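# Flip a clear plastic sheet across an open card holder

## Task

An open card holder lies on the table. On the half that has the strap, a clear plastic sheet sits on top of the pages and is attached at the spine the way a page is. Turn this sheet over the spine so it ends up on the opposite half, lying flat and fully spread. The card holder must still be open and flat on the table at the end. At no time may any stack of pages, alone or together with the whole holder, be lifted to a steep angle; doing so is a failure. Everything must settle and stay still shortly after you stop, and nothing may depend on the robot holding it. Finally, release the sheet and move both grippers away.

## Robot and tools

Robot: two arms, left_arm and right_arm, each with a two-finger gripper and a wrist camera. Base roots in the scene frame: left_arm (+0.005, +0.323, +0.021) m, right_arm (-0.007, -0.283, +0.020) m, both nearly unrotated. The names are labels only; in pictures either arm can appear on either side.

Scene frame: origin at table-top height, midway between the arms, roughly 5 to 10 cm in from the table's near edge. +x runs away from the robot across the table, +y toward left_arm, +z up. All positions are in metres, all orientations are quaternions written w first (qw, qx, qy, qz). In the gripper's own frame the fingers extend along +z and spread apart along y. The reported hand position is a point between the finger pads, about 1 cm short of the tips; at long reach it can be somewhat off.

One row = 16 numbers, both arms always included: left_arm x, y, z, qw, qx, qy, qz, opening, then right_arm in the same order. x, y, z, and the quaternion are an absolute target pose in the scene frame, not an offset. Opening runs from -1 (closed) to +1 (fully open, 0.093 m). A row is refused, and nothing is sent, if its position lies more than 0.6 m from that arm's last reported position along any axis of its gripper. To hold an arm still, resend its last reported pose and desired opening in every row; to keep an orientation, repeat the same quaternion rather than copying the slightly drifted one from a result.

Tools:
- execute_actions {actions, pictures}: actions holds at most one item. Empty list: just returns the state. {"rows": [...], "steps": n}: up to 15 rows, n from 1 to 15 (default 15), each step 1/30 s, one row per step, the final row repeated to fill n. {"steps": n} alone: a wait of up to 300 steps counted from the previous result, so your thinking time is included. pictures (true/false) toggles images.
- move {target, speed}: target is one 16-number row as above (absolute poses). Each gripper travels a straight line to its pose, both finishing together in 0.5 to 10 s; anything longer is cut off at 10 s. speed is the path's top speed in m/s, 0.002 to 0.5, default 0.25; rotation is capped at twice that in rad/s. Grippers rotate the short way. The opening is applied at the start. Paths ignore obstacles and the other arm, and the real gripper can lag, wander, or overshoot the speed, especially with a nearly straight arm. Faster moves and targets set deeper past a contact hit and press harder.
- wait {seconds}: 0 to 10 s with no new command.
- zoom_image {camera, region}: camera is cam_high, cam_low, cam_left_wrist or cam_right_wrist (each 504x504); region is [x0, y0, x1, y1] in pixels from the top-left, at most 504 by 504.
- read_manual {section}: licence texts only.
- finished_scene {scene}: ends the current scene permanently and grades it; call it once the sheet is placed and the arms are clear.

Control behaviour: every step, the commanded pose is limited to within 70 mm and 16 degrees of the measured one, and position wins over orientation if both cannot be met. Joint friction can leave a gripper up to about 31 mm from its command, and very small commands may not move it. After an action ends, an arm continues only to its last limited pose, so check the result and send the remainder. Thinking time lets the simulation run.

Reading results: the state line shows each gripper's position and quaternion. HELD marks steps where part of a row was not sent; a "pose unreachable" line names the arm whose command a clearance check altered or blocked. "Hand target" gives the pose each arm is currently heading for. A move adds a "move:" line with its ending (done, off_target, moving, held, fault), any limits (paced = the pose was clipped; held = some steps were blocked, after which the arm may jump faster) and each gripper's distance to its pose. grip_measured is the gripper motor on the opening scale: pads meet near -0.94 and each mm of object width adds about 0.0208, with a fixed per-gripper error up to 0.02. It barely shows contact, since the motor keeps moving after the pads stop. Sending a number further below an object's width reading squeezes harder, up to roughly 50 to 62 N per pad, less for parts under about 5 mm thick. Keep resending the closing number to keep a grip. Joint positions end with the opening in metres (floored at zero). Joint torques are noisy, offset, and include friction.

Hazards: never raise a stack of pages, or the holder itself, steeply. Do not knock rigid objects off the table. The bar below the bases and the plate behind it can stand up to about 3 cm above the table, with no contact warning. Keep the arms from striking or pushing each other. Avoid drops, slams and heavy pushing. Holding loads heats motors: a MOTOR HOT warning appears at 75 °C, at 90 °C that arm halts for 10 s, and at 100 °C it goes limp and falls; these appear as OVER-TEMPERATURE FAULT lines. Joint ranges (rad): waist -2.618 to 3.054, shoulder 0 to 3.142, elbow 0 to 3.142, wrist pitch and wrist yaw -1.571 to 1.571, wrist roll -2.094 to 2.094.

Each tool is called after "Request:" as name(argument=value, ...) on one line, values as JSON.

## Session

Request:
execute_actions(actions=[])

Scene clock: 0.00 s of 4800.00 s.
left_arm: end_effector_position=(+0.3797, +0.3158, +0.4176) grip_measured=+0.987 end_effector_quat_wxyz=(+0.704, +0.013, +0.710, -0.007) | right_arm: end_effector_position=(+0.3551, -0.2932, +0.4309) grip_measured=+0.984 end_effector_quat_wxyz=(+0.713, +0.009, +0.701, -0.032)
Joint positions: left_arm=[-0.001  1.036  1.031 -0.001  0.005  0.014  0.093] | right_arm=[-0.003  1.041  1.048 -0.015  0.015 -0.014  0.092]
Joint velocities: left_arm=[-0.002 -0.007 -0.007 -0.066 -0.037 -0.022 -0.001] | right_arm=[-0.012 -0.007 -0.002 -0.051  0.066 -0.007  0.001]
Joint torques (N m, as the arm reports them, + toward a larger angle): no reading
Hand target (left_arm): +0.380, +0.316, +0.418; +0.704, +0.013, +0.710, -0.007
Hand target (right_arm): +0.355, -0.293, +0.431; +0.713, +0.009, +0.701, -0.032

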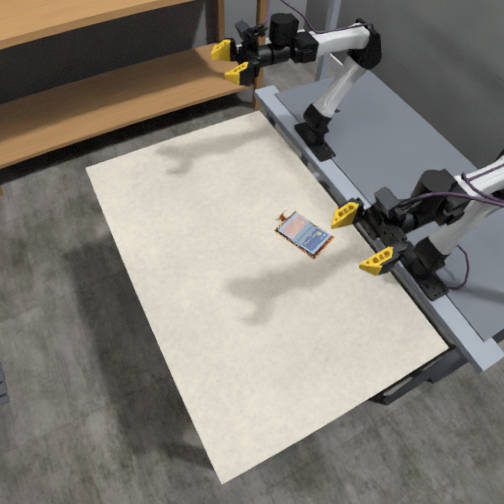

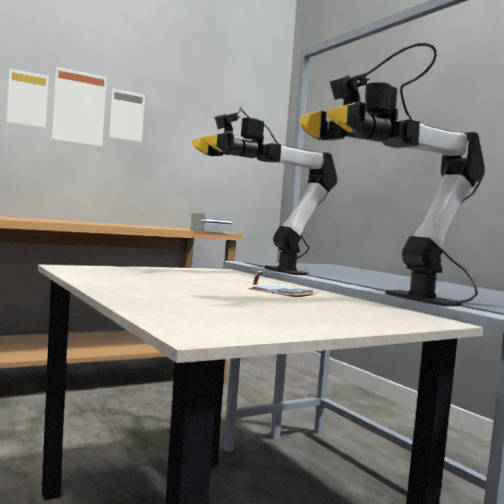

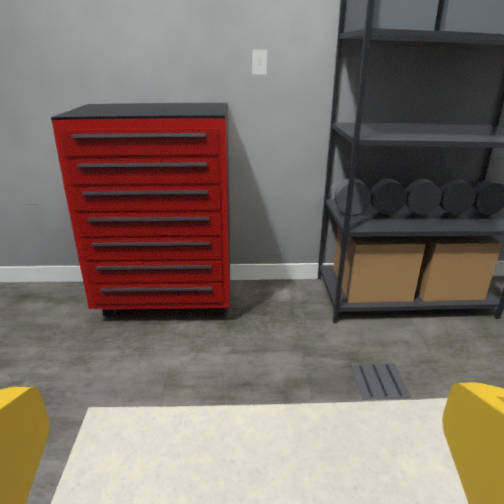

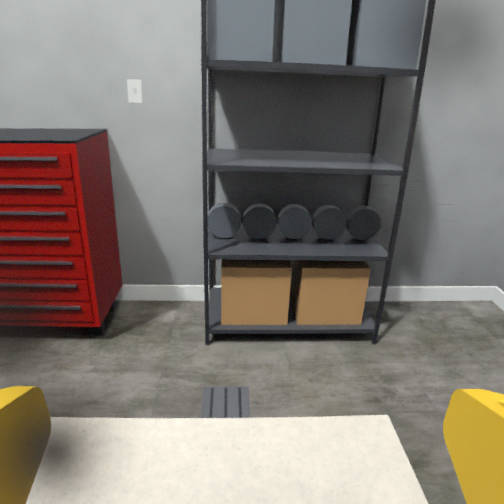

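Request:
zoom_image(camera="cam_high", region=[260, 195, 350, 275])

Request:
zoom_image(camera="cam_low", region=[230, 255, 340, 315])

Region (260, 195, 350, 275) of cam_high's 504x504 image, scaled by 5.600, with more detail than that image has.

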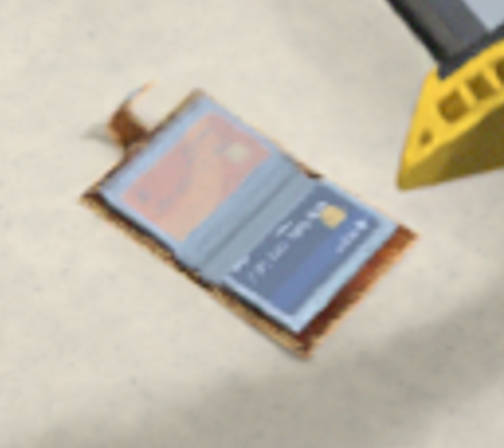

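Region (230, 255, 340, 315) of cam_low's 504x504 image, scaled by 4.582, with more detail than that image has; it fills the top 275 rows of this view, and the rest is white.

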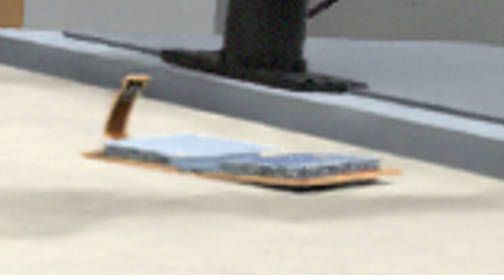

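Request:
move(target=[0.3797,0.3158,0.4176,0.704,0.013,0.710,-0.007,1,0.30,-0.05,0.22,0,0,1,0,1], speed=0.3)

Scene clock: 15.10 s of 4800.00 s.
left_arm: end_effector_position=(+0.3797, +0.3158, +0.4176) grip_measured=+0.987 end_effector_quat_wxyz=(+0.704, +0.013, +0.710, -0.007) | right_arm: end_effector_position=(+0.3022, -0.0537, +0.2255) grip_measured=+0.984 end_effector_quat_wxyz=(+0.056, -0.018, +0.998, +0.027)
Joint positions: left_arm=[-0.001  1.036  1.031 -0.001  0.005  0.014  0.093] | right_arm=[ 0.655  1.971  2.079 -1.566 -0.012  0.581  0.092]
Joint velocities: left_arm=[-0.002  0.002 -0.002 -0.051  0.007 -0.007 -0.001] | right_arm=[ 0.007 -0.012 -0.007 -0.051  0.022 -0.022  0.   ]
Joint torques (N m, as the arm reports them, + toward a larger angle): left_arm=[-0.16 -3.42  9.02  2.19 -0.06  0.02] | right_arm=[ 0.5  -8.35  7.34  0.58 -0.16  0.12]
Hand target (left_arm): +0.380, +0.316, +0.418; +0.704, +0.013, +0.710, -0.007
Hand target (right_arm): +0.300, -0.052, +0.223; +0.045, -0.014, +0.999, +0.025
Off the commanded pose (left_arm): 0.000 m, 0 deg.
Off the commanded pose (right_arm): 0.007 m, 7 deg.
joint sent to its limit (right arm) — the command would take joint 4 (wrist pitch) past its lower limit, so that joint was sent only as far as its limit.
After step 90, 8.90 s passed at rest.
move: off_target (right_arm)

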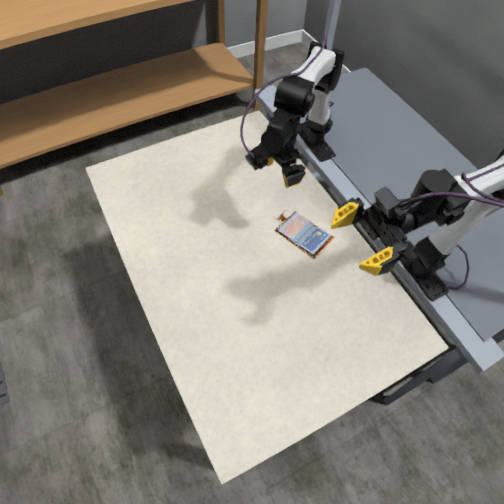

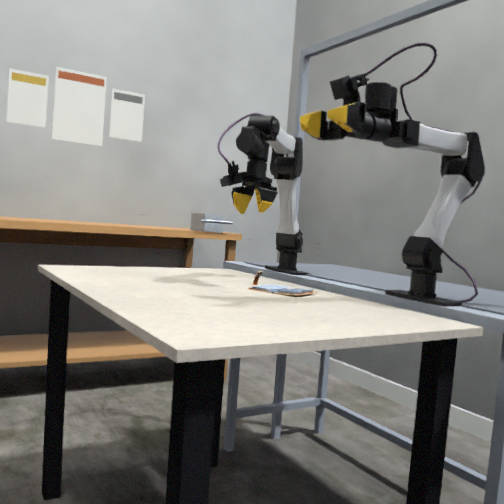

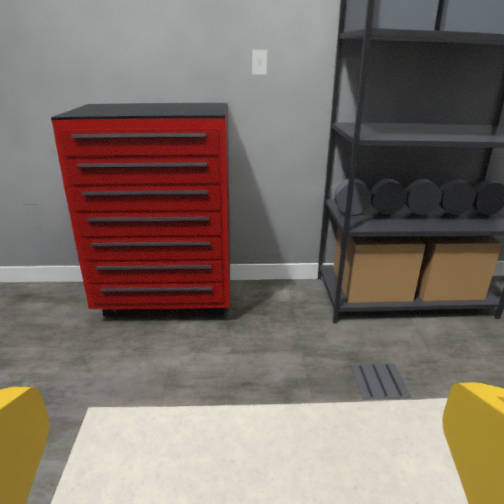

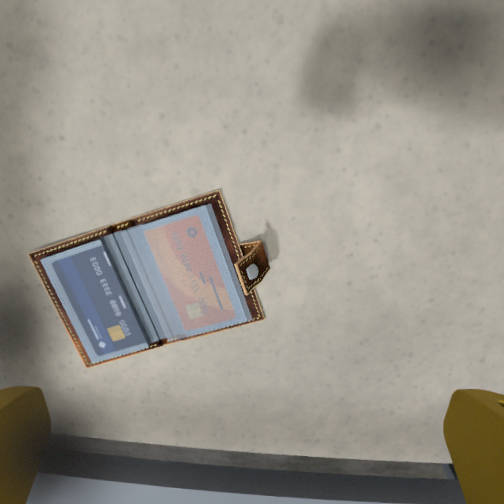

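Request:
zoom_image(camera="cam_right_wrist", region=[100, 170, 290, 360])

Region (100, 170, 290, 360) of cam_right_wrist's 504x504 image, scaled by 2.653, with more detail than that image has.

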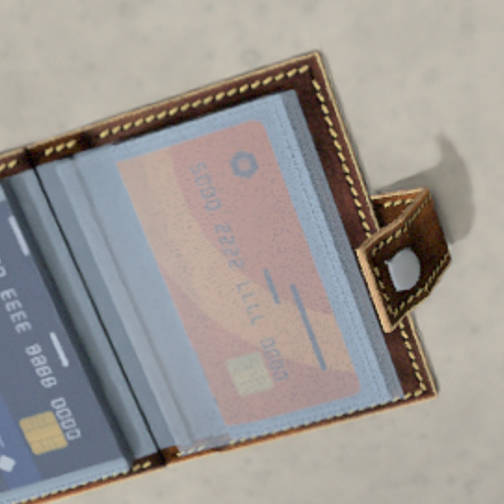

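Request:
move(target=[0.3797,0.3158,0.4176,0.704,0.013,0.710,-0.007,1,0.30,-0.045,0.095,-0.1426,0.5608,0.8098,0.0988,1], speed=0.25)

Scene clock: 72.00 s of 4800.00 s.
left_arm: end_effector_position=(+0.3797, +0.3158, +0.4176) grip_measured=+0.987 end_effector_quat_wxyz=(+0.704, +0.013, +0.710, -0.007) | right_arm: end_effector_position=(+0.2990, -0.0402, +0.1090) grip_measured=+0.984 end_effector_quat_wxyz=(-0.134, +0.548, +0.818, +0.111)
Joint positions: left_arm=[-0.001  1.036  1.031 -0.001  0.005  0.014  0.093] | right_arm=[ 0.545  1.971  1.569 -1.104 -0.371  1.703  0.092]
Joint velocities: left_arm=[-0.007 -0.012 -0.012 -0.007  0.11  -0.037 -0.   ] | right_arm=[ 0.002 -0.007 -0.007  0.037 -0.051 -0.022 -0.001]
Joint torques (N m, as the arm reports them, + toward a larger angle): left_arm=[-0.11 -3.41  8.96  2.19 -0.06  0.02] | right_arm=[-0.82 -8.02  4.48  0.77 -0.39  0.1 ]
Hand target (left_arm): +0.380, +0.316, +0.418; +0.704, +0.013, +0.710, -0.007
Hand target (right_arm): +0.300, -0.044, +0.095; -0.143, +0.560, +0.810, +0.100
Off the commanded pose (left_arm): 0.000 m, 0 deg.
Off the commanded pose (right_arm): 0.015 m, 2 deg.
After step 90, 50.70 s passed at rest.
move: off_target (right_arm)

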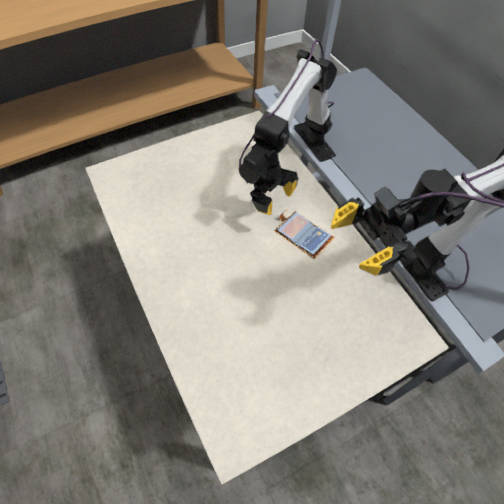

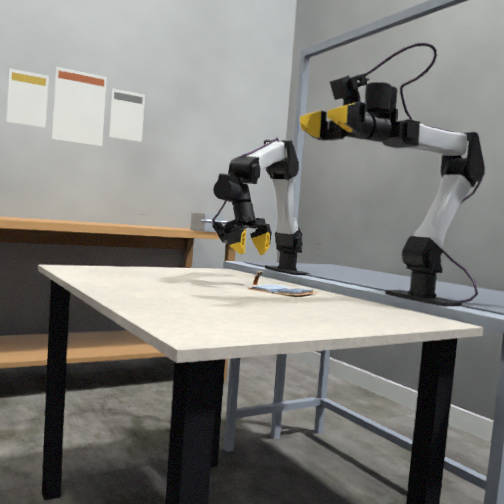

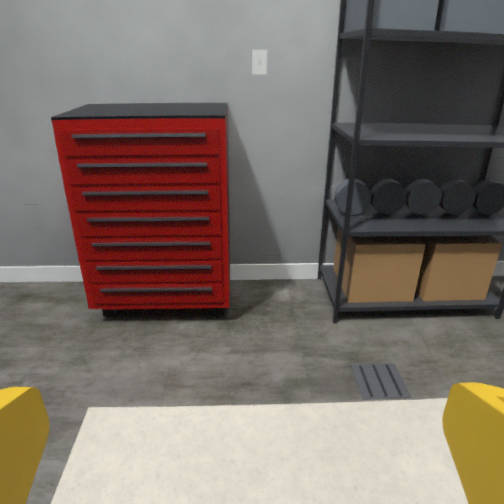

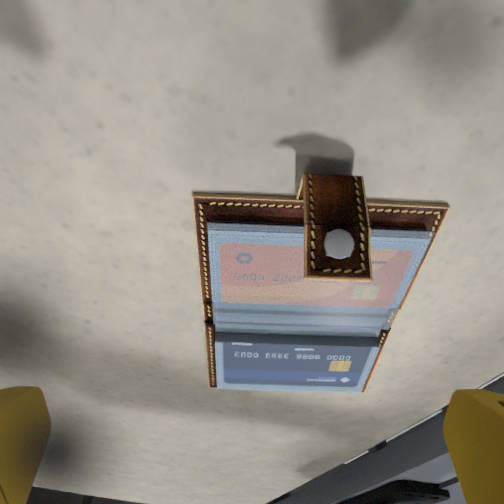

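Request:
zoom_image(camera="cam_right_wrist", region=[180, 180, 320, 340])

Request:
zoom_image(camera="cam_right_wrist", region=[340, 185, 460, 345])

Region (180, 180, 320, 340) of cam_right_wrist's 504x504 image, scaled by 3.150, with more detail than that image has; it fills the left 441 columns of this view, and the rest is white.

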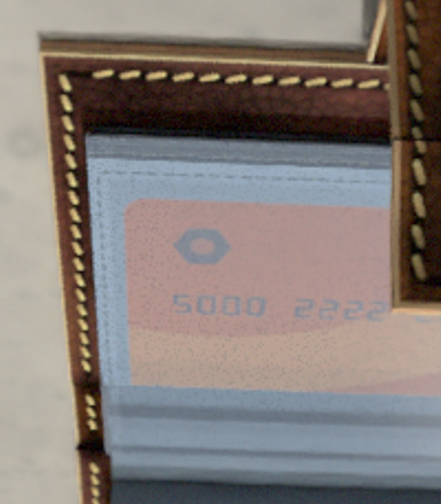

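Region (340, 185, 460, 345) of cam_right_wrist's 504x504 image, scaled by 3.150, with more detail than that image has; it fills the left 378 columns of this view, and the rest is white.

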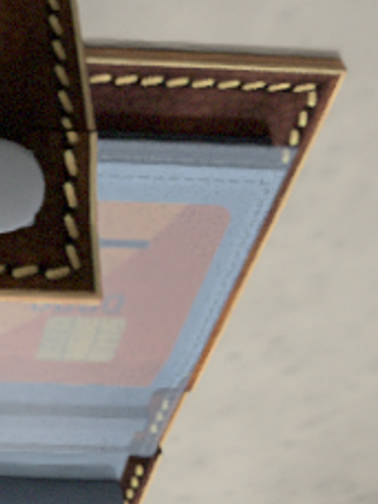

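Request:
move(target=[0.3797,0.3158,0.4176,0.704,0.013,0.710,-0.007,1,0.28,-0.03,0.10,-0.171,0.176,0.9686,-0.031,0.15], speed=0.4)

Request:
move(target=[0.3797,0.3158,0.4176,0.704,0.013,0.710,-0.007,1,0.2555,-0.0107,0.07,0.0988,-0.8098,0.5608,0.1426,0.15], speed=0.4)

Scene clock: 133.93 s of 4800.00 s.
left_arm: end_effector_position=(+0.3797, +0.3158, +0.4176) grip_measured=+0.987 end_effector_quat_wxyz=(+0.704, +0.013, +0.710, -0.007) | right_arm: end_effector_position=(+0.2805, -0.0293, +0.1061) grip_measured=+0.151 end_effector_quat_wxyz=(-0.158, +0.182, +0.970, -0.009)
Joint positions: left_arm=[-0.001  1.036  1.031 -0.001  0.005  0.014  0.093] | right_arm=[ 0.649  2.265  2.014 -1.571 -0.242  0.947  0.052]
Joint velocities: left_arm=[-0.007 -0.002 -0.012  0.007 -0.037 -0.051  0.   ] | right_arm=[-0.007 -0.017  0.002 -0.037 -0.022  0.095 -0.001]
Joint torques (N m, as the arm reports them, + toward a larger angle): left_arm=[-0.06 -3.5   8.97  2.19 -0.06  0.  ] | right_arm=[ 0.52 -9.97  6.81 -0.29 -0.16 -0.07]
Hand target (left_arm): +0.380, +0.316, +0.418; +0.704, +0.013, +0.710, -0.007
Hand target (right_arm): +0.280, -0.030, +0.101; -0.164, +0.175, +0.971, -0.020
Off the commanded pose (left_arm): 0.000 m, 0 deg.
Off the commanded pose (right_arm): 0.006 m, 3 deg.
joint sent to its limit (right arm) — the command would take joint 4 (wrist pitch) past its lower limit, so that joint was sent only as far as its limit.
After step 90, 57.20 s passed at rest.
move: off_target (right_arm)

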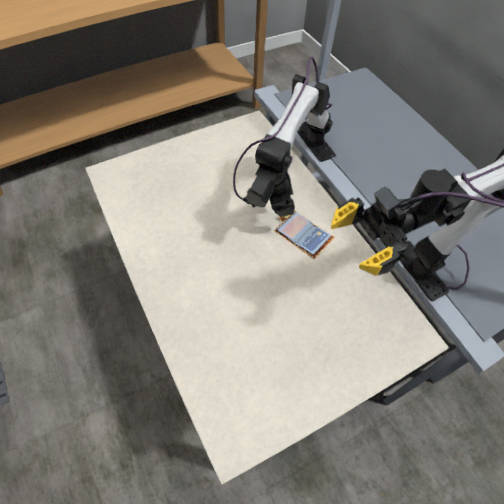

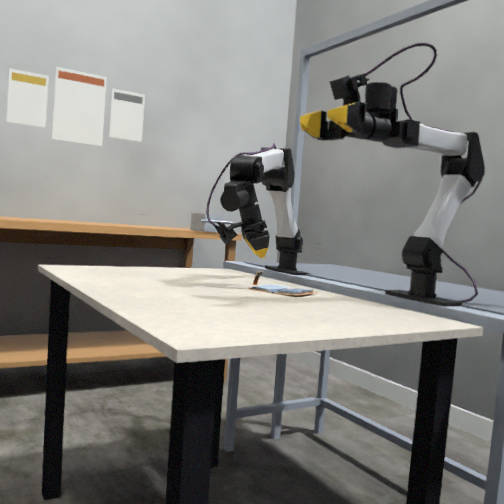

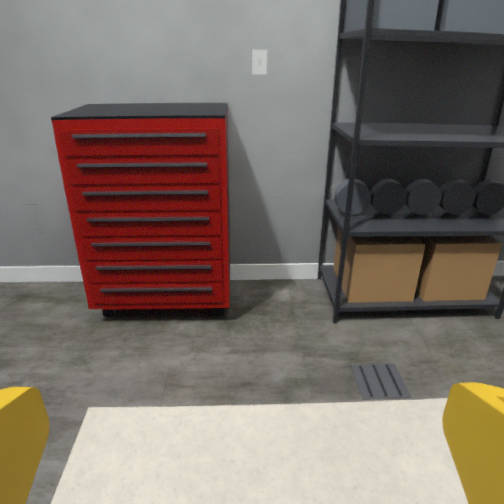

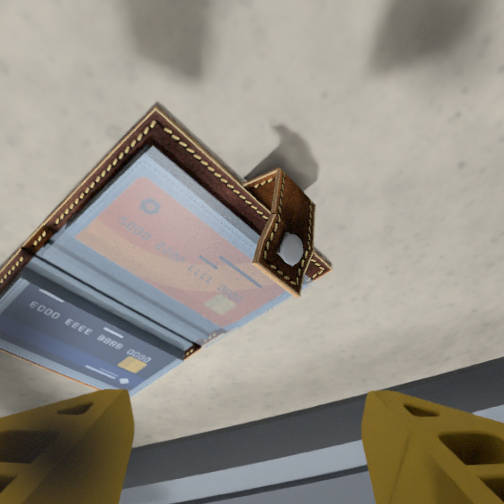

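Scene clock: 137.60 s of 4800.00 s.
left_arm: end_effector_position=(+0.3797, +0.3158, +0.4176) grip_measured=+0.987 end_effector_quat_wxyz=(+0.704, +0.013, +0.710, -0.007) | right_arm: end_effector_position=(+0.2542, -0.0060, +0.0691) grip_measured=+0.151 end_effector_quat_wxyz=(-0.093, +0.809, -0.563, -0.141)
Joint positions: left_arm=[-0.001  1.036  1.031 -0.001  0.005  0.014  0.093] | right_arm=[ 0.693  1.947  1.381 -0.916 -0.358 -1.251  0.052]
Joint velocities: left_arm=[-0.002  0.007 -0.012 -0.037  0.007 -0.022 -0.001] | right_arm=[-0.017  0.002  0.007 -0.022 -0.037 -0.022  0.   ]
Joint torques (N m, as the arm reports them, + toward a larger angle): left_arm=[-0.04 -3.46  8.96  2.18 -0.05  0.01] | right_arm=[ -0.95 -10.15   4.34   0.83  -0.43  -0.09]
Hand target (left_arm): +0.380, +0.316, +0.418; +0.704, +0.013, +0.710, -0.007
Hand target (right_arm): +0.256, -0.010, +0.068; -0.099, +0.809, -0.563, -0.140
Off the commanded pose (left_arm): 0.000 m, 0 deg.
Off the commanded pose (right_arm): 0.005 m, 1 deg.
move: done

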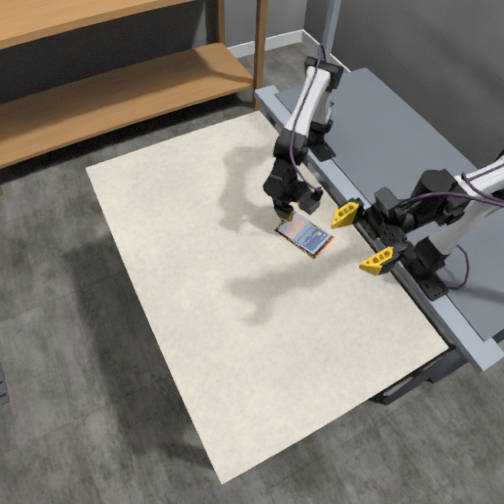

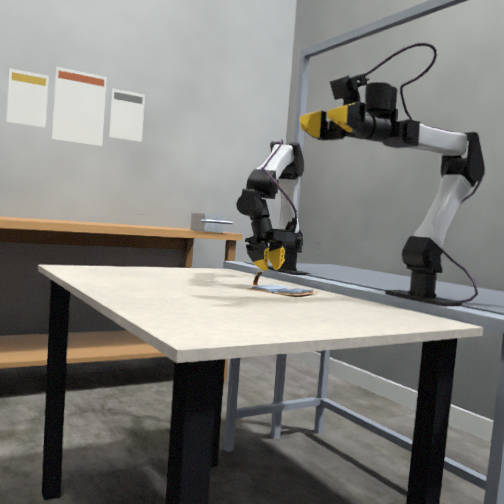

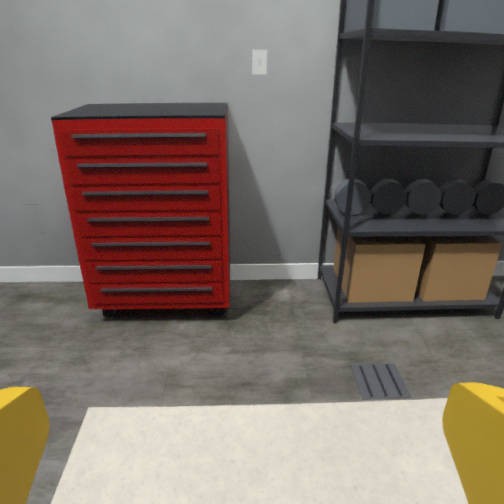

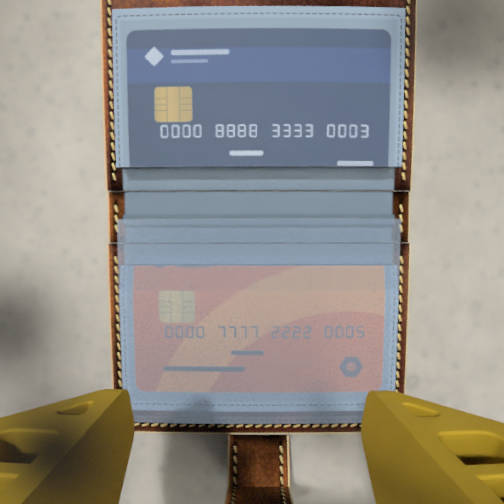

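Request:
move(target=[0.3797,0.3158,0.4176,0.704,0.013,0.710,-0.007,1,0.2635,-0.022,0.032,0.0988,-0.8098,0.5608,0.1426,0.15], speed=0.05)

Scene clock: 148.27 s of 4800.00 s.
left_arm: end_effector_position=(+0.3797, +0.3158, +0.4176) grip_measured=+0.987 end_effector_quat_wxyz=(+0.704, +0.013, +0.710, -0.007) | right_arm: end_effector_position=(+0.2634, -0.0166, +0.0435) grip_measured=+0.151 end_effector_quat_wxyz=(-0.106, +0.811, -0.559, -0.140)
Joint positions: left_arm=[-0.001  1.036  1.031 -0.001  0.005  0.014  0.093] | right_arm=[ 0.655  1.971  1.302 -0.803 -0.367 -1.298  0.052]
Joint velocities: left_arm=[ 0.002 -0.007 -0.012  0.007  0.022  0.037 -0.   ] | right_arm=[-0.012 -0.012  0.002 -0.007 -0.037 -0.051 -0.001]
Joint torques (N m, as the arm reports them, + toward a larger angle): left_arm=[-0.01 -3.47  8.98  2.2  -0.07  0.  ] | right_arm=[-0.82 -8.09  4.35  0.85 -0.45 -0.08]
Hand target (left_arm): +0.380, +0.316, +0.418; +0.704, +0.013, +0.710, -0.007
Hand target (right_arm): +0.263, -0.022, +0.032; -0.099, +0.810, -0.561, -0.143
Off the commanded pose (left_arm): 0.000 m, 0 deg.
Off the commanded pose (right_arm): 0.013 m, 1 deg.
After step 90, 6.40 s passed at rest.
move: off_target (right_arm)

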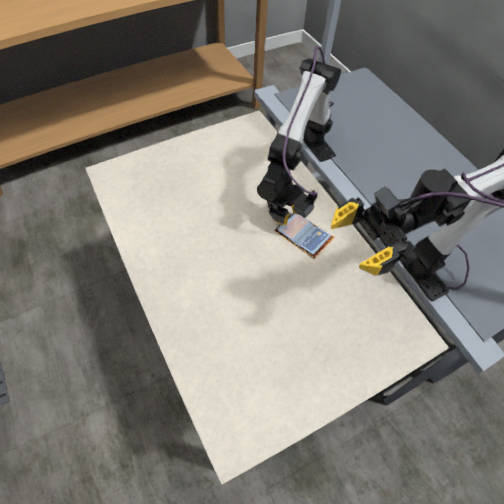

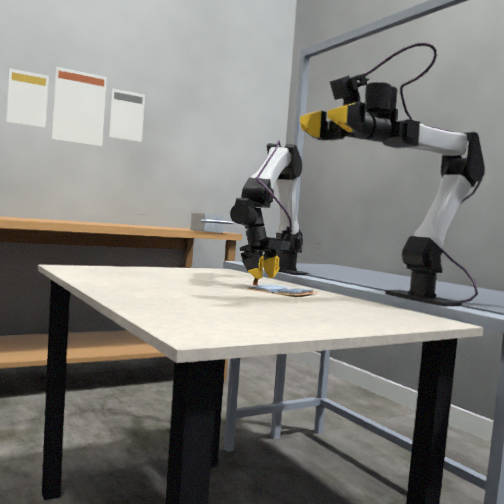

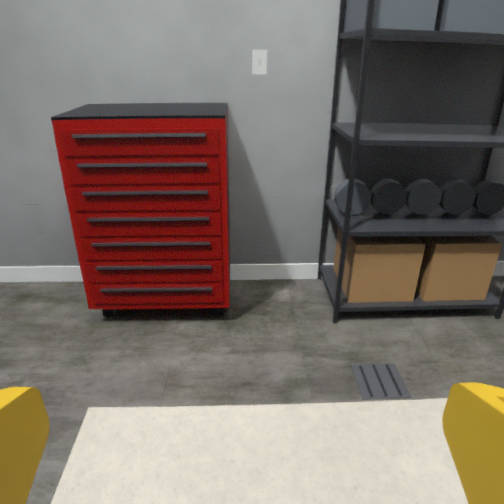

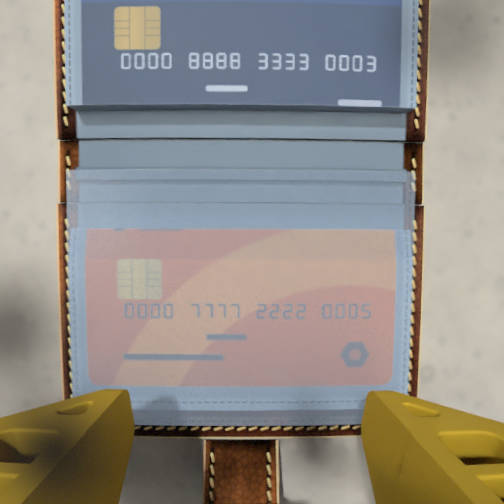

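Request:
move(target=[0.3797,0.3158,0.4176,0.704,0.013,0.710,-0.007,1,0.2635,-0.021,0.012,0.0988,-0.8098,0.5608,0.1426,0.15], speed=0.03)

Scene clock: 152.80 s of 4800.00 s.
left_arm: end_effector_position=(+0.3797, +0.3158, +0.4176) grip_measured=+0.987 end_effector_quat_wxyz=(+0.704, +0.013, +0.710, -0.007) | right_arm: end_effector_position=(+0.2646, -0.0162, +0.0252) grip_measured=+0.151 end_effector_quat_wxyz=(-0.107, +0.811, -0.558, -0.140)
Joint positions: left_arm=[-0.001  1.036  1.031 -0.001  0.005  0.014  0.093] | right_arm=[ 0.655  2.005  1.27  -0.736 -0.368 -1.299  0.052]
Joint velocities: left_arm=[-0.002 -0.007  0.012  0.007 -0.066  0.051  0.   ] | right_arm=[-0.022 -0.022  0.012 -0.022 -0.022 -0.022  0.   ]
Joint torques (N m, as the arm reports them, + toward a larger angle): left_arm=[-0.09 -3.43  8.92  2.19 -0.06  0.03] | right_arm=[-0.5  -8.01  4.06  0.92 -0.43 -0.05]
Hand target (left_arm): +0.380, +0.316, +0.418; +0.704, +0.013, +0.710, -0.007
Hand target (right_arm): +0.263, -0.021, +0.012; -0.098, +0.810, -0.561, -0.143
Off the commanded pose (left_arm): 0.000 m, 0 deg.
Off the commanded pose (right_arm): 0.014 m, 1 deg.
After step 90, 0.23 s passed at rest.
move: off_target (right_arm)

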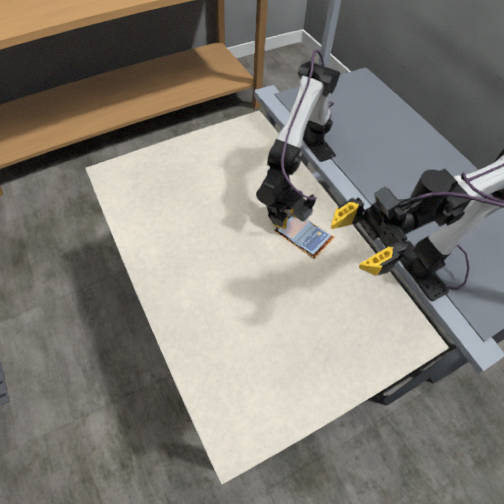

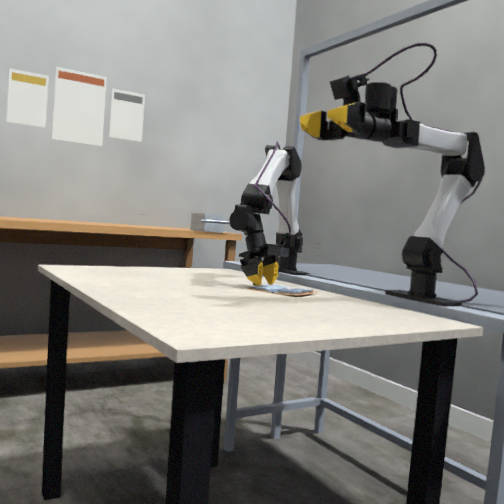

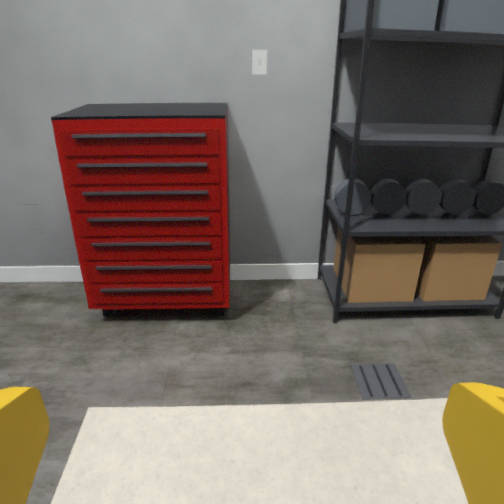

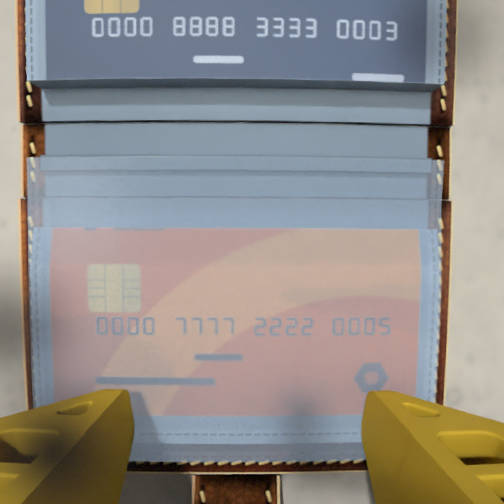

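Request:
move(target=[0.3797,0.3158,0.4176,0.704,0.013,0.710,-0.007,1,0.2635,-0.021,0.000,0.0988,-0.8098,0.5608,0.1426,0.15], speed=0.02)

Scene clock: 166.23 s of 4800.00 s.
left_arm: end_effector_position=(+0.3797, +0.3158, +0.4176) grip_measured=+0.987 end_effector_quat_wxyz=(+0.704, +0.013, +0.710, -0.007) | right_arm: end_effector_position=(+0.2659, -0.0148, +0.0243) grip_measured=+0.151 end_effector_quat_wxyz=(-0.114, +0.810, -0.557, -0.142)
Joint positions: left_arm=[-0.001  1.036  1.031 -0.001  0.005  0.014  0.093] | right_arm=[ 0.652  2.005  1.262 -0.715 -0.378 -1.299  0.052]
Joint velocities: left_arm=[-0.002 -0.002 -0.007 -0.007 -0.007 -0.022  0.001] | right_arm=[ 0.002 -0.002 -0.012 -0.066 -0.037  0.022  0.   ]
Joint torques (N m, as the arm reports them, + toward a larger angle): left_arm=[-0.06 -3.41  8.93  2.19 -0.06  0.01] | right_arm=[-0.18 -6.69  2.95  1.15 -0.34 -0.04]
Hand target (left_arm): +0.380, +0.316, +0.418; +0.704, +0.013, +0.710, -0.007
Hand target (right_arm): +0.263, -0.022, +0.001; -0.098, +0.810, -0.561, -0.143
Off the commanded pose (left_arm): 0.000 m, 0 deg.
Off the commanded pose (right_arm): 0.025 m, 2 deg.
After step 90, 8.93 s passed at rest.
move: off_target (right_arm)

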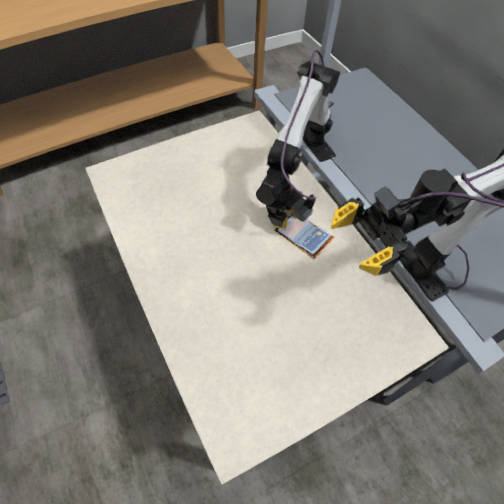

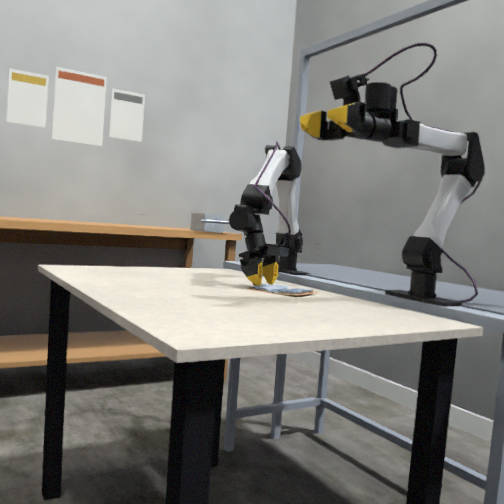

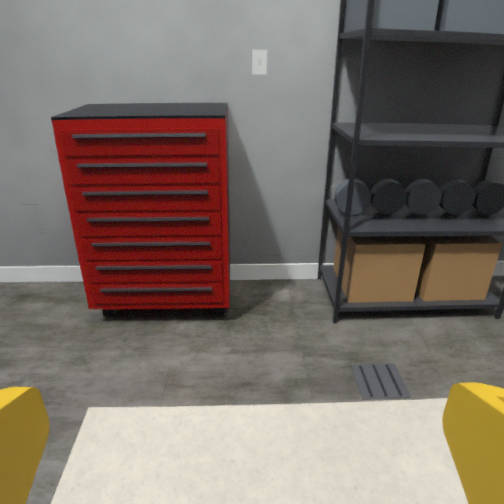

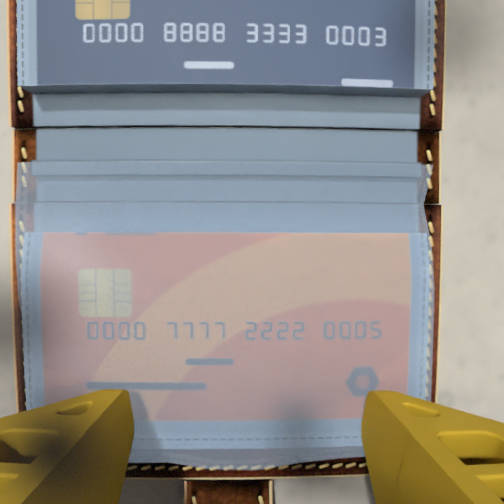

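Request:
execute_actions(actions=[{"rows":[[0.3797,0.3158,0.4176,0.704,0.013,0.710,-0.007,1,0.2630,-0.0197,0.0,0.0988,-0.8098,0.5608,0.1426,0.15],[0.3797,0.3158,0.4176,0.704,0.013,0.710,-0.007,1,0.2625,-0.0184,0.0,0.0988,-0.8098,0.5608,0.1426,0.15],[0.3797,0.3158,0.4176,0.704,0.013,0.710,-0.007,1,0.2620,-0.0171,0.0,0.0988,-0.8098,0.5608,0.1426,0.15],[0.3797,0.3158,0.4176,0.704,0.013,0.710,-0.007,1,0.2615,-0.0158,0.0,0.0988,-0.8098,0.5608,0.1426,0.15],[0.3797,0.3158,0.4176,0.704,0.013,0.710,-0.007,1,0.2610,-0.0145,0.0,0.0988,-0.8098,0.5608,0.1426,0.15],[0.3797,0.3158,0.4176,0.704,0.013,0.710,-0.007,1,0.2605,-0.0132,0.0,0.0988,-0.8098,0.5608,0.1426,0.15],[0.3797,0.3158,0.4176,0.704,0.013,0.710,-0.007,1,0.2600,-0.0119,0.0,0.0988,-0.8098,0.5608,0.1426,0.15],[0.3797,0.3158,0.4176,0.704,0.013,0.710,-0.007,1,0.2595,-0.0106,0.0,0.0988,-0.8098,0.5608,0.1426,0.15],[0.3797,0.3158,0.4176,0.704,0.013,0.710,-0.007,1,0.2590,-0.0093,0.0,0.0988,-0.8098,0.5608,0.1426,0.15],[0.3797,0.3158,0.4176,0.704,0.013,0.710,-0.007,1,0.2585,-0.0080,0.0,0.0988,-0.8098,0.5608,0.1426,0.15],[0.3797,0.3158,0.4176,0.704,0.013,0.710,-0.007,1,0.2580,-0.0067,0.0,0.0988,-0.8098,0.5608,0.1426,0.15],[0.3797,0.3158,0.4176,0.704,0.013,0.710,-0.007,1,0.2575,-0.0054,0.0,0.0988,-0.8098,0.5608,0.1426,0.15],[0.3797,0.3158,0.4176,0.704,0.013,0.710,-0.007,1,0.2570,-0.0041,0.0,0.0988,-0.8098,0.5608,0.1426,0.15],[0.3797,0.3158,0.4176,0.704,0.013,0.710,-0.007,1,0.2565,-0.0028,0.0,0.0988,-0.8098,0.5608,0.1426,0.15],[0.3797,0.3158,0.4176,0.704,0.013,0.710,-0.007,1,0.2560,-0.0015,0.0,0.0988,-0.8098,0.5608,0.1426,0.15]],"steps":15}], pictures=false)

Request:
execute_actions(actions=[{"rows":[[0.3797,0.3158,0.4176,0.704,0.013,0.710,-0.007,1,0.2555,-0.0002,0.0,0.0988,-0.8098,0.5608,0.1426,0.15],[0.3797,0.3158,0.4176,0.704,0.013,0.710,-0.007,1,0.2550,0.0011,0.0,0.0988,-0.8098,0.5608,0.1426,0.15],[0.3797,0.3158,0.4176,0.704,0.013,0.710,-0.007,1,0.2545,0.0024,0.0,0.0988,-0.8098,0.5608,0.1426,0.15],[0.3797,0.3158,0.4176,0.704,0.013,0.710,-0.007,1,0.2540,0.0037,0.0,0.0988,-0.8098,0.5608,0.1426,0.15],[0.3797,0.3158,0.4176,0.704,0.013,0.710,-0.007,1,0.2535,0.0050,0.0,0.0988,-0.8098,0.5608,0.1426,0.15],[0.3797,0.3158,0.4176,0.704,0.013,0.710,-0.007,1,0.2530,0.0063,0.0,0.0988,-0.8098,0.5608,0.1426,0.15],[0.3797,0.3158,0.4176,0.704,0.013,0.710,-0.007,1,0.2525,0.0076,0.0,0.0988,-0.8098,0.5608,0.1426,0.15],[0.3797,0.3158,0.4176,0.704,0.013,0.710,-0.007,1,0.2520,0.0089,0.0,0.0988,-0.8098,0.5608,0.1426,0.15],[0.3797,0.3158,0.4176,0.704,0.013,0.710,-0.007,1,0.2515,0.0102,0.0,0.0988,-0.8098,0.5608,0.1426,0.15]],"steps":15}])

Scene clock: 182.80 s of 4800.00 s.
left_arm: end_effector_position=(+0.3797, +0.3158, +0.4176) grip_measured=+0.987 end_effector_quat_wxyz=(+0.704, +0.013, +0.710, -0.007) | right_arm: end_effector_position=(+0.2614, -0.0063, +0.0242) grip_measured=+0.151 end_effector_quat_wxyz=(-0.115, +0.811, -0.556, -0.142)
Joint positions: left_arm=[-0.001  1.036  1.031 -0.001  0.005  0.014  0.093] | right_arm=[ 0.678  2.005  1.262 -0.703 -0.376 -1.273  0.052]
Joint velocities: left_arm=[ 0.002 -0.012 -0.017 -0.037  0.051 -0.051 -0.001] | right_arm=[ 0.11  -0.017 -0.007  0.037 -0.066  0.051 -0.001]
Joint torques (N m, as the arm reports them, + toward a larger angle): left_arm=[-0.1  -3.41  8.96  2.18 -0.05  0.01] | right_arm=[ 1.98 -6.03  4.49  1.11 -0.32  0.1 ]
Hand target (left_arm): +0.380, +0.316, +0.418; +0.704, +0.013, +0.710, -0.007
Hand target (right_arm): +0.255, -0.003, +0.001; -0.099, +0.810, -0.560, -0.142
Off the commanded pose (left_arm): 0.000 m, 0 deg.
Off the commanded pose (right_arm): 0.025 m, 2 deg.
Steps of this call (steps 1 to 90: nothing new was sent; then 13.07 s passed at rest; steps 91 to 105: all 15 steps of this action). Readings (end_effector_position):
91: left_arm (+0.3797, +0.3158, +0.4176) | right_arm (+0.2659, -0.0148, +0.0243)
92: left_arm (+0.3797, +0.3158, +0.4176) | right_arm (+0.2659, -0.0148, +0.0243)
94: left_arm (+0.3797, +0.3158, +0.4176) | right_arm (+0.2659, -0.0148, +0.0243)
98: left_arm (+0.3797, +0.3158, +0.4176) | right_arm (+0.2657, -0.0145, +0.0242)
105: the state above

Scene clock: 183.30 s of 4800.00 s.
left_arm: end_effector_position=(+0.3797, +0.3158, +0.4176) grip_measured=+0.987 end_effector_quat_wxyz=(+0.704, +0.013, +0.710, -0.007) | right_arm: end_effector_position=(+0.2538, +0.0070, +0.0242) grip_measured=+0.151 end_effector_quat_wxyz=(-0.118, +0.809, -0.558, -0.143)
Joint positions: left_arm=[-0.001  1.036  1.031 -0.001  0.005  0.014  0.093] | right_arm=[ 0.718  2.005  1.262 -0.682 -0.374 -1.224  0.052]
Joint velocities: left_arm=[ 0.002  0.002 -0.007  0.007 -0.051 -0.051  0.   ] | right_arm=[ 0.002 -0.007  0.002  0.037 -0.022  0.066 -0.   ]
Joint torques (N m, as the arm reports them, + toward a larger angle): left_arm=[-0.06 -3.41  9.    2.17 -0.05  0.02] | right_arm=[ 1.81 -5.5   5.66  1.12 -0.29  0.07]
Hand target (left_arm): +0.380, +0.316, +0.418; +0.704, +0.013, +0.710, -0.007
Hand target (right_arm): +0.251, +0.009, +0.001; -0.099, +0.810, -0.561, -0.142
Off the commanded pose (left_arm): 0.000 m, 0 deg.
Off the commanded pose (right_arm): 0.025 m, 2 deg.
Steps of this call (steps 1 to 15: all 15 steps of this action). Readings (end_effector_position):
1: left_arm (+0.3797, +0.3158, +0.4176) | right_arm (+0.2607, -0.0051, +0.0242)
2: left_arm (+0.3797, +0.3158, +0.4176) | right_arm (+0.2599, -0.0038, +0.0242)
4: left_arm (+0.3797, +0.3158, +0.4176) | right_arm (+0.2586, -0.0015, +0.0242)
8: left_arm (+0.3797, +0.3158, +0.4176) | right_arm (+0.2561, +0.0029, +0.0242)
15: the state above

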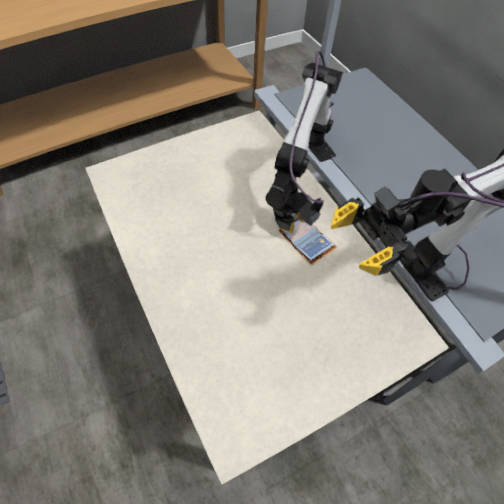

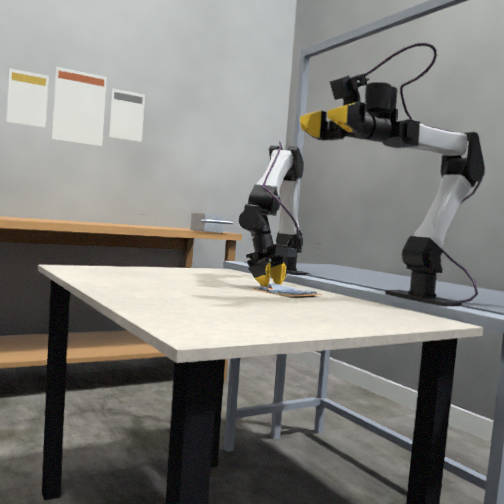

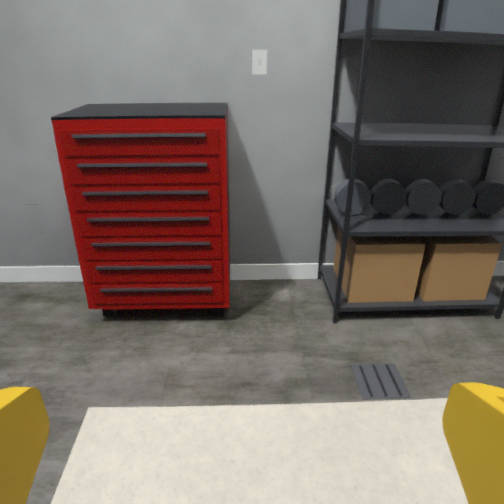

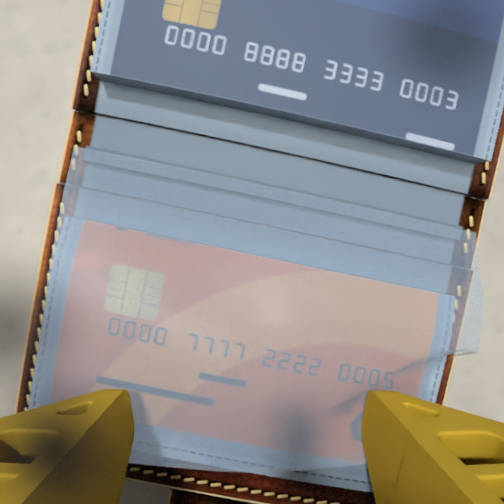

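Request:
zoom_image(camera="cam_right_wrist", region=[300, 200, 504, 420])

Request:
zoom_image(camera="cam_low", region=[235, 255, 335, 310])

Request:
zoom_image(camera="cam_high", region=[260, 195, 350, 275])

Region (300, 200, 504, 420) of cam_right_wrist's 504x504 image, scaled by 2.291, with more detail than that image has; it fills the left 467 columns of this view, and the rest is white.

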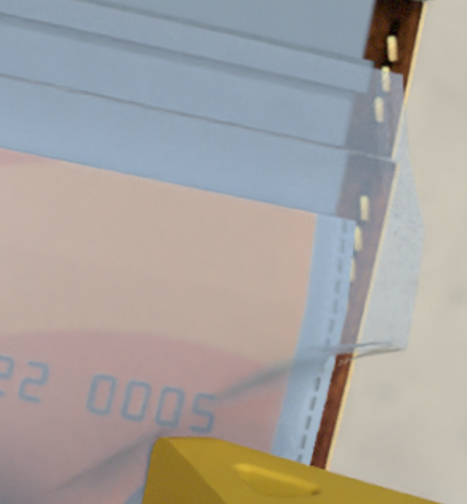

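Region (235, 255, 335, 310) of cam_low's 504x504 image, scaled by 5.040, with more detail than that image has; it fills the top 277 rows of this view, and the rest is white.

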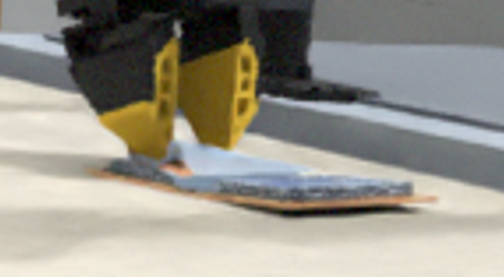

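Region (260, 195, 350, 275) of cam_high's 504x504 image, scaled by 5.600, with more detail than that image has.

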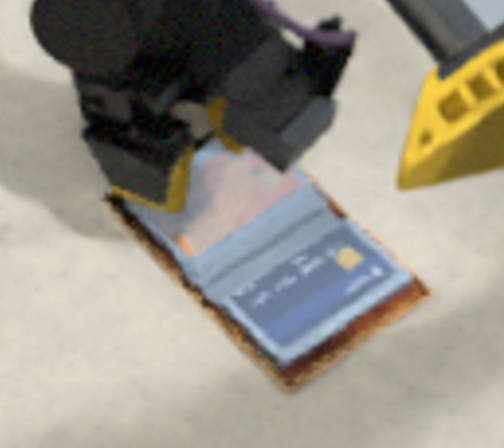

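Request:
move(target=[0.226,0.150,0.055,0.3213,0.5889,0.6891,-0.2746,0.1,0.2515,0.0102,0.0,0.0988,-0.8098,0.5608,0.1426,0.15], speed=0.3)

Scene clock: 221.13 s of 4800.00 s.
left_arm: end_effector_position=(+0.2274, +0.1532, +0.0637) grip_measured=+0.102 end_effector_quat_wxyz=(+0.334, +0.584, +0.686, -0.276) | right_arm: end_effector_position=(+0.2537, +0.0074, +0.0242) grip_measured=+0.151 end_effector_quat_wxyz=(-0.118, +0.808, -0.559, -0.144)
Joint positions: left_arm=[-0.183  1.401  0.483 -0.218  0.804  1.02   0.05 ] | right_arm=[ 0.718  2.005  1.262 -0.681 -0.376 -1.22   0.052]
Joint velocities: left_arm=[ 0.007 -0.002  0.007 -0.037 -0.066 -0.037  0.   ] | right_arm=[-0.012 -0.007  0.002 -0.022  0.022  0.037 -0.   ]
Joint torques (N m, as the arm reports them, + toward a larger angle): left_arm=[-0.72 -3.43  5.93  1.15  0.45  0.07] | right_arm=[ 1.82 -5.48  5.69  1.1  -0.29  0.08]
Hand target (left_arm): +0.223, +0.152, +0.058; +0.328, +0.590, +0.683, -0.278
Hand target (right_arm): +0.251, +0.009, +0.001; -0.099, +0.810, -0.560, -0.142
Off the commanded pose (left_arm): 0.009 m, 2 deg.
Off the commanded pose (right_arm): 0.024 m, 2 deg.
After step 90, 31.70 s passed at rest.
move: off_target (right_arm)

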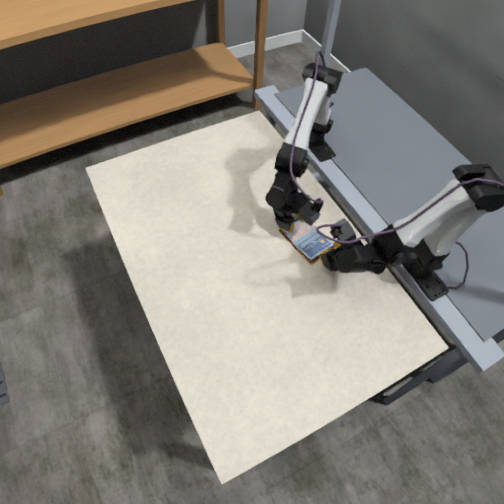

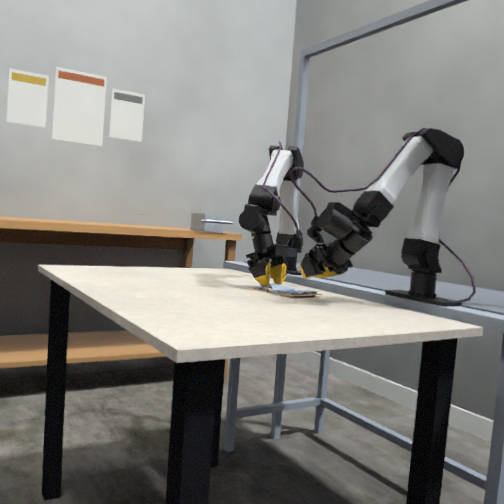

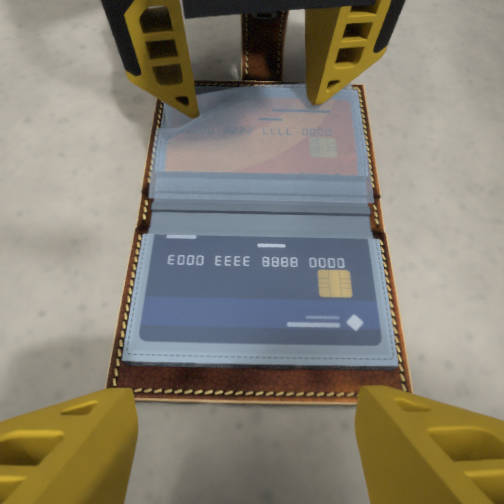

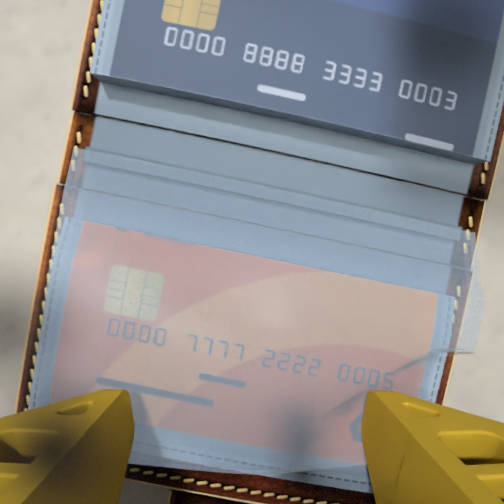

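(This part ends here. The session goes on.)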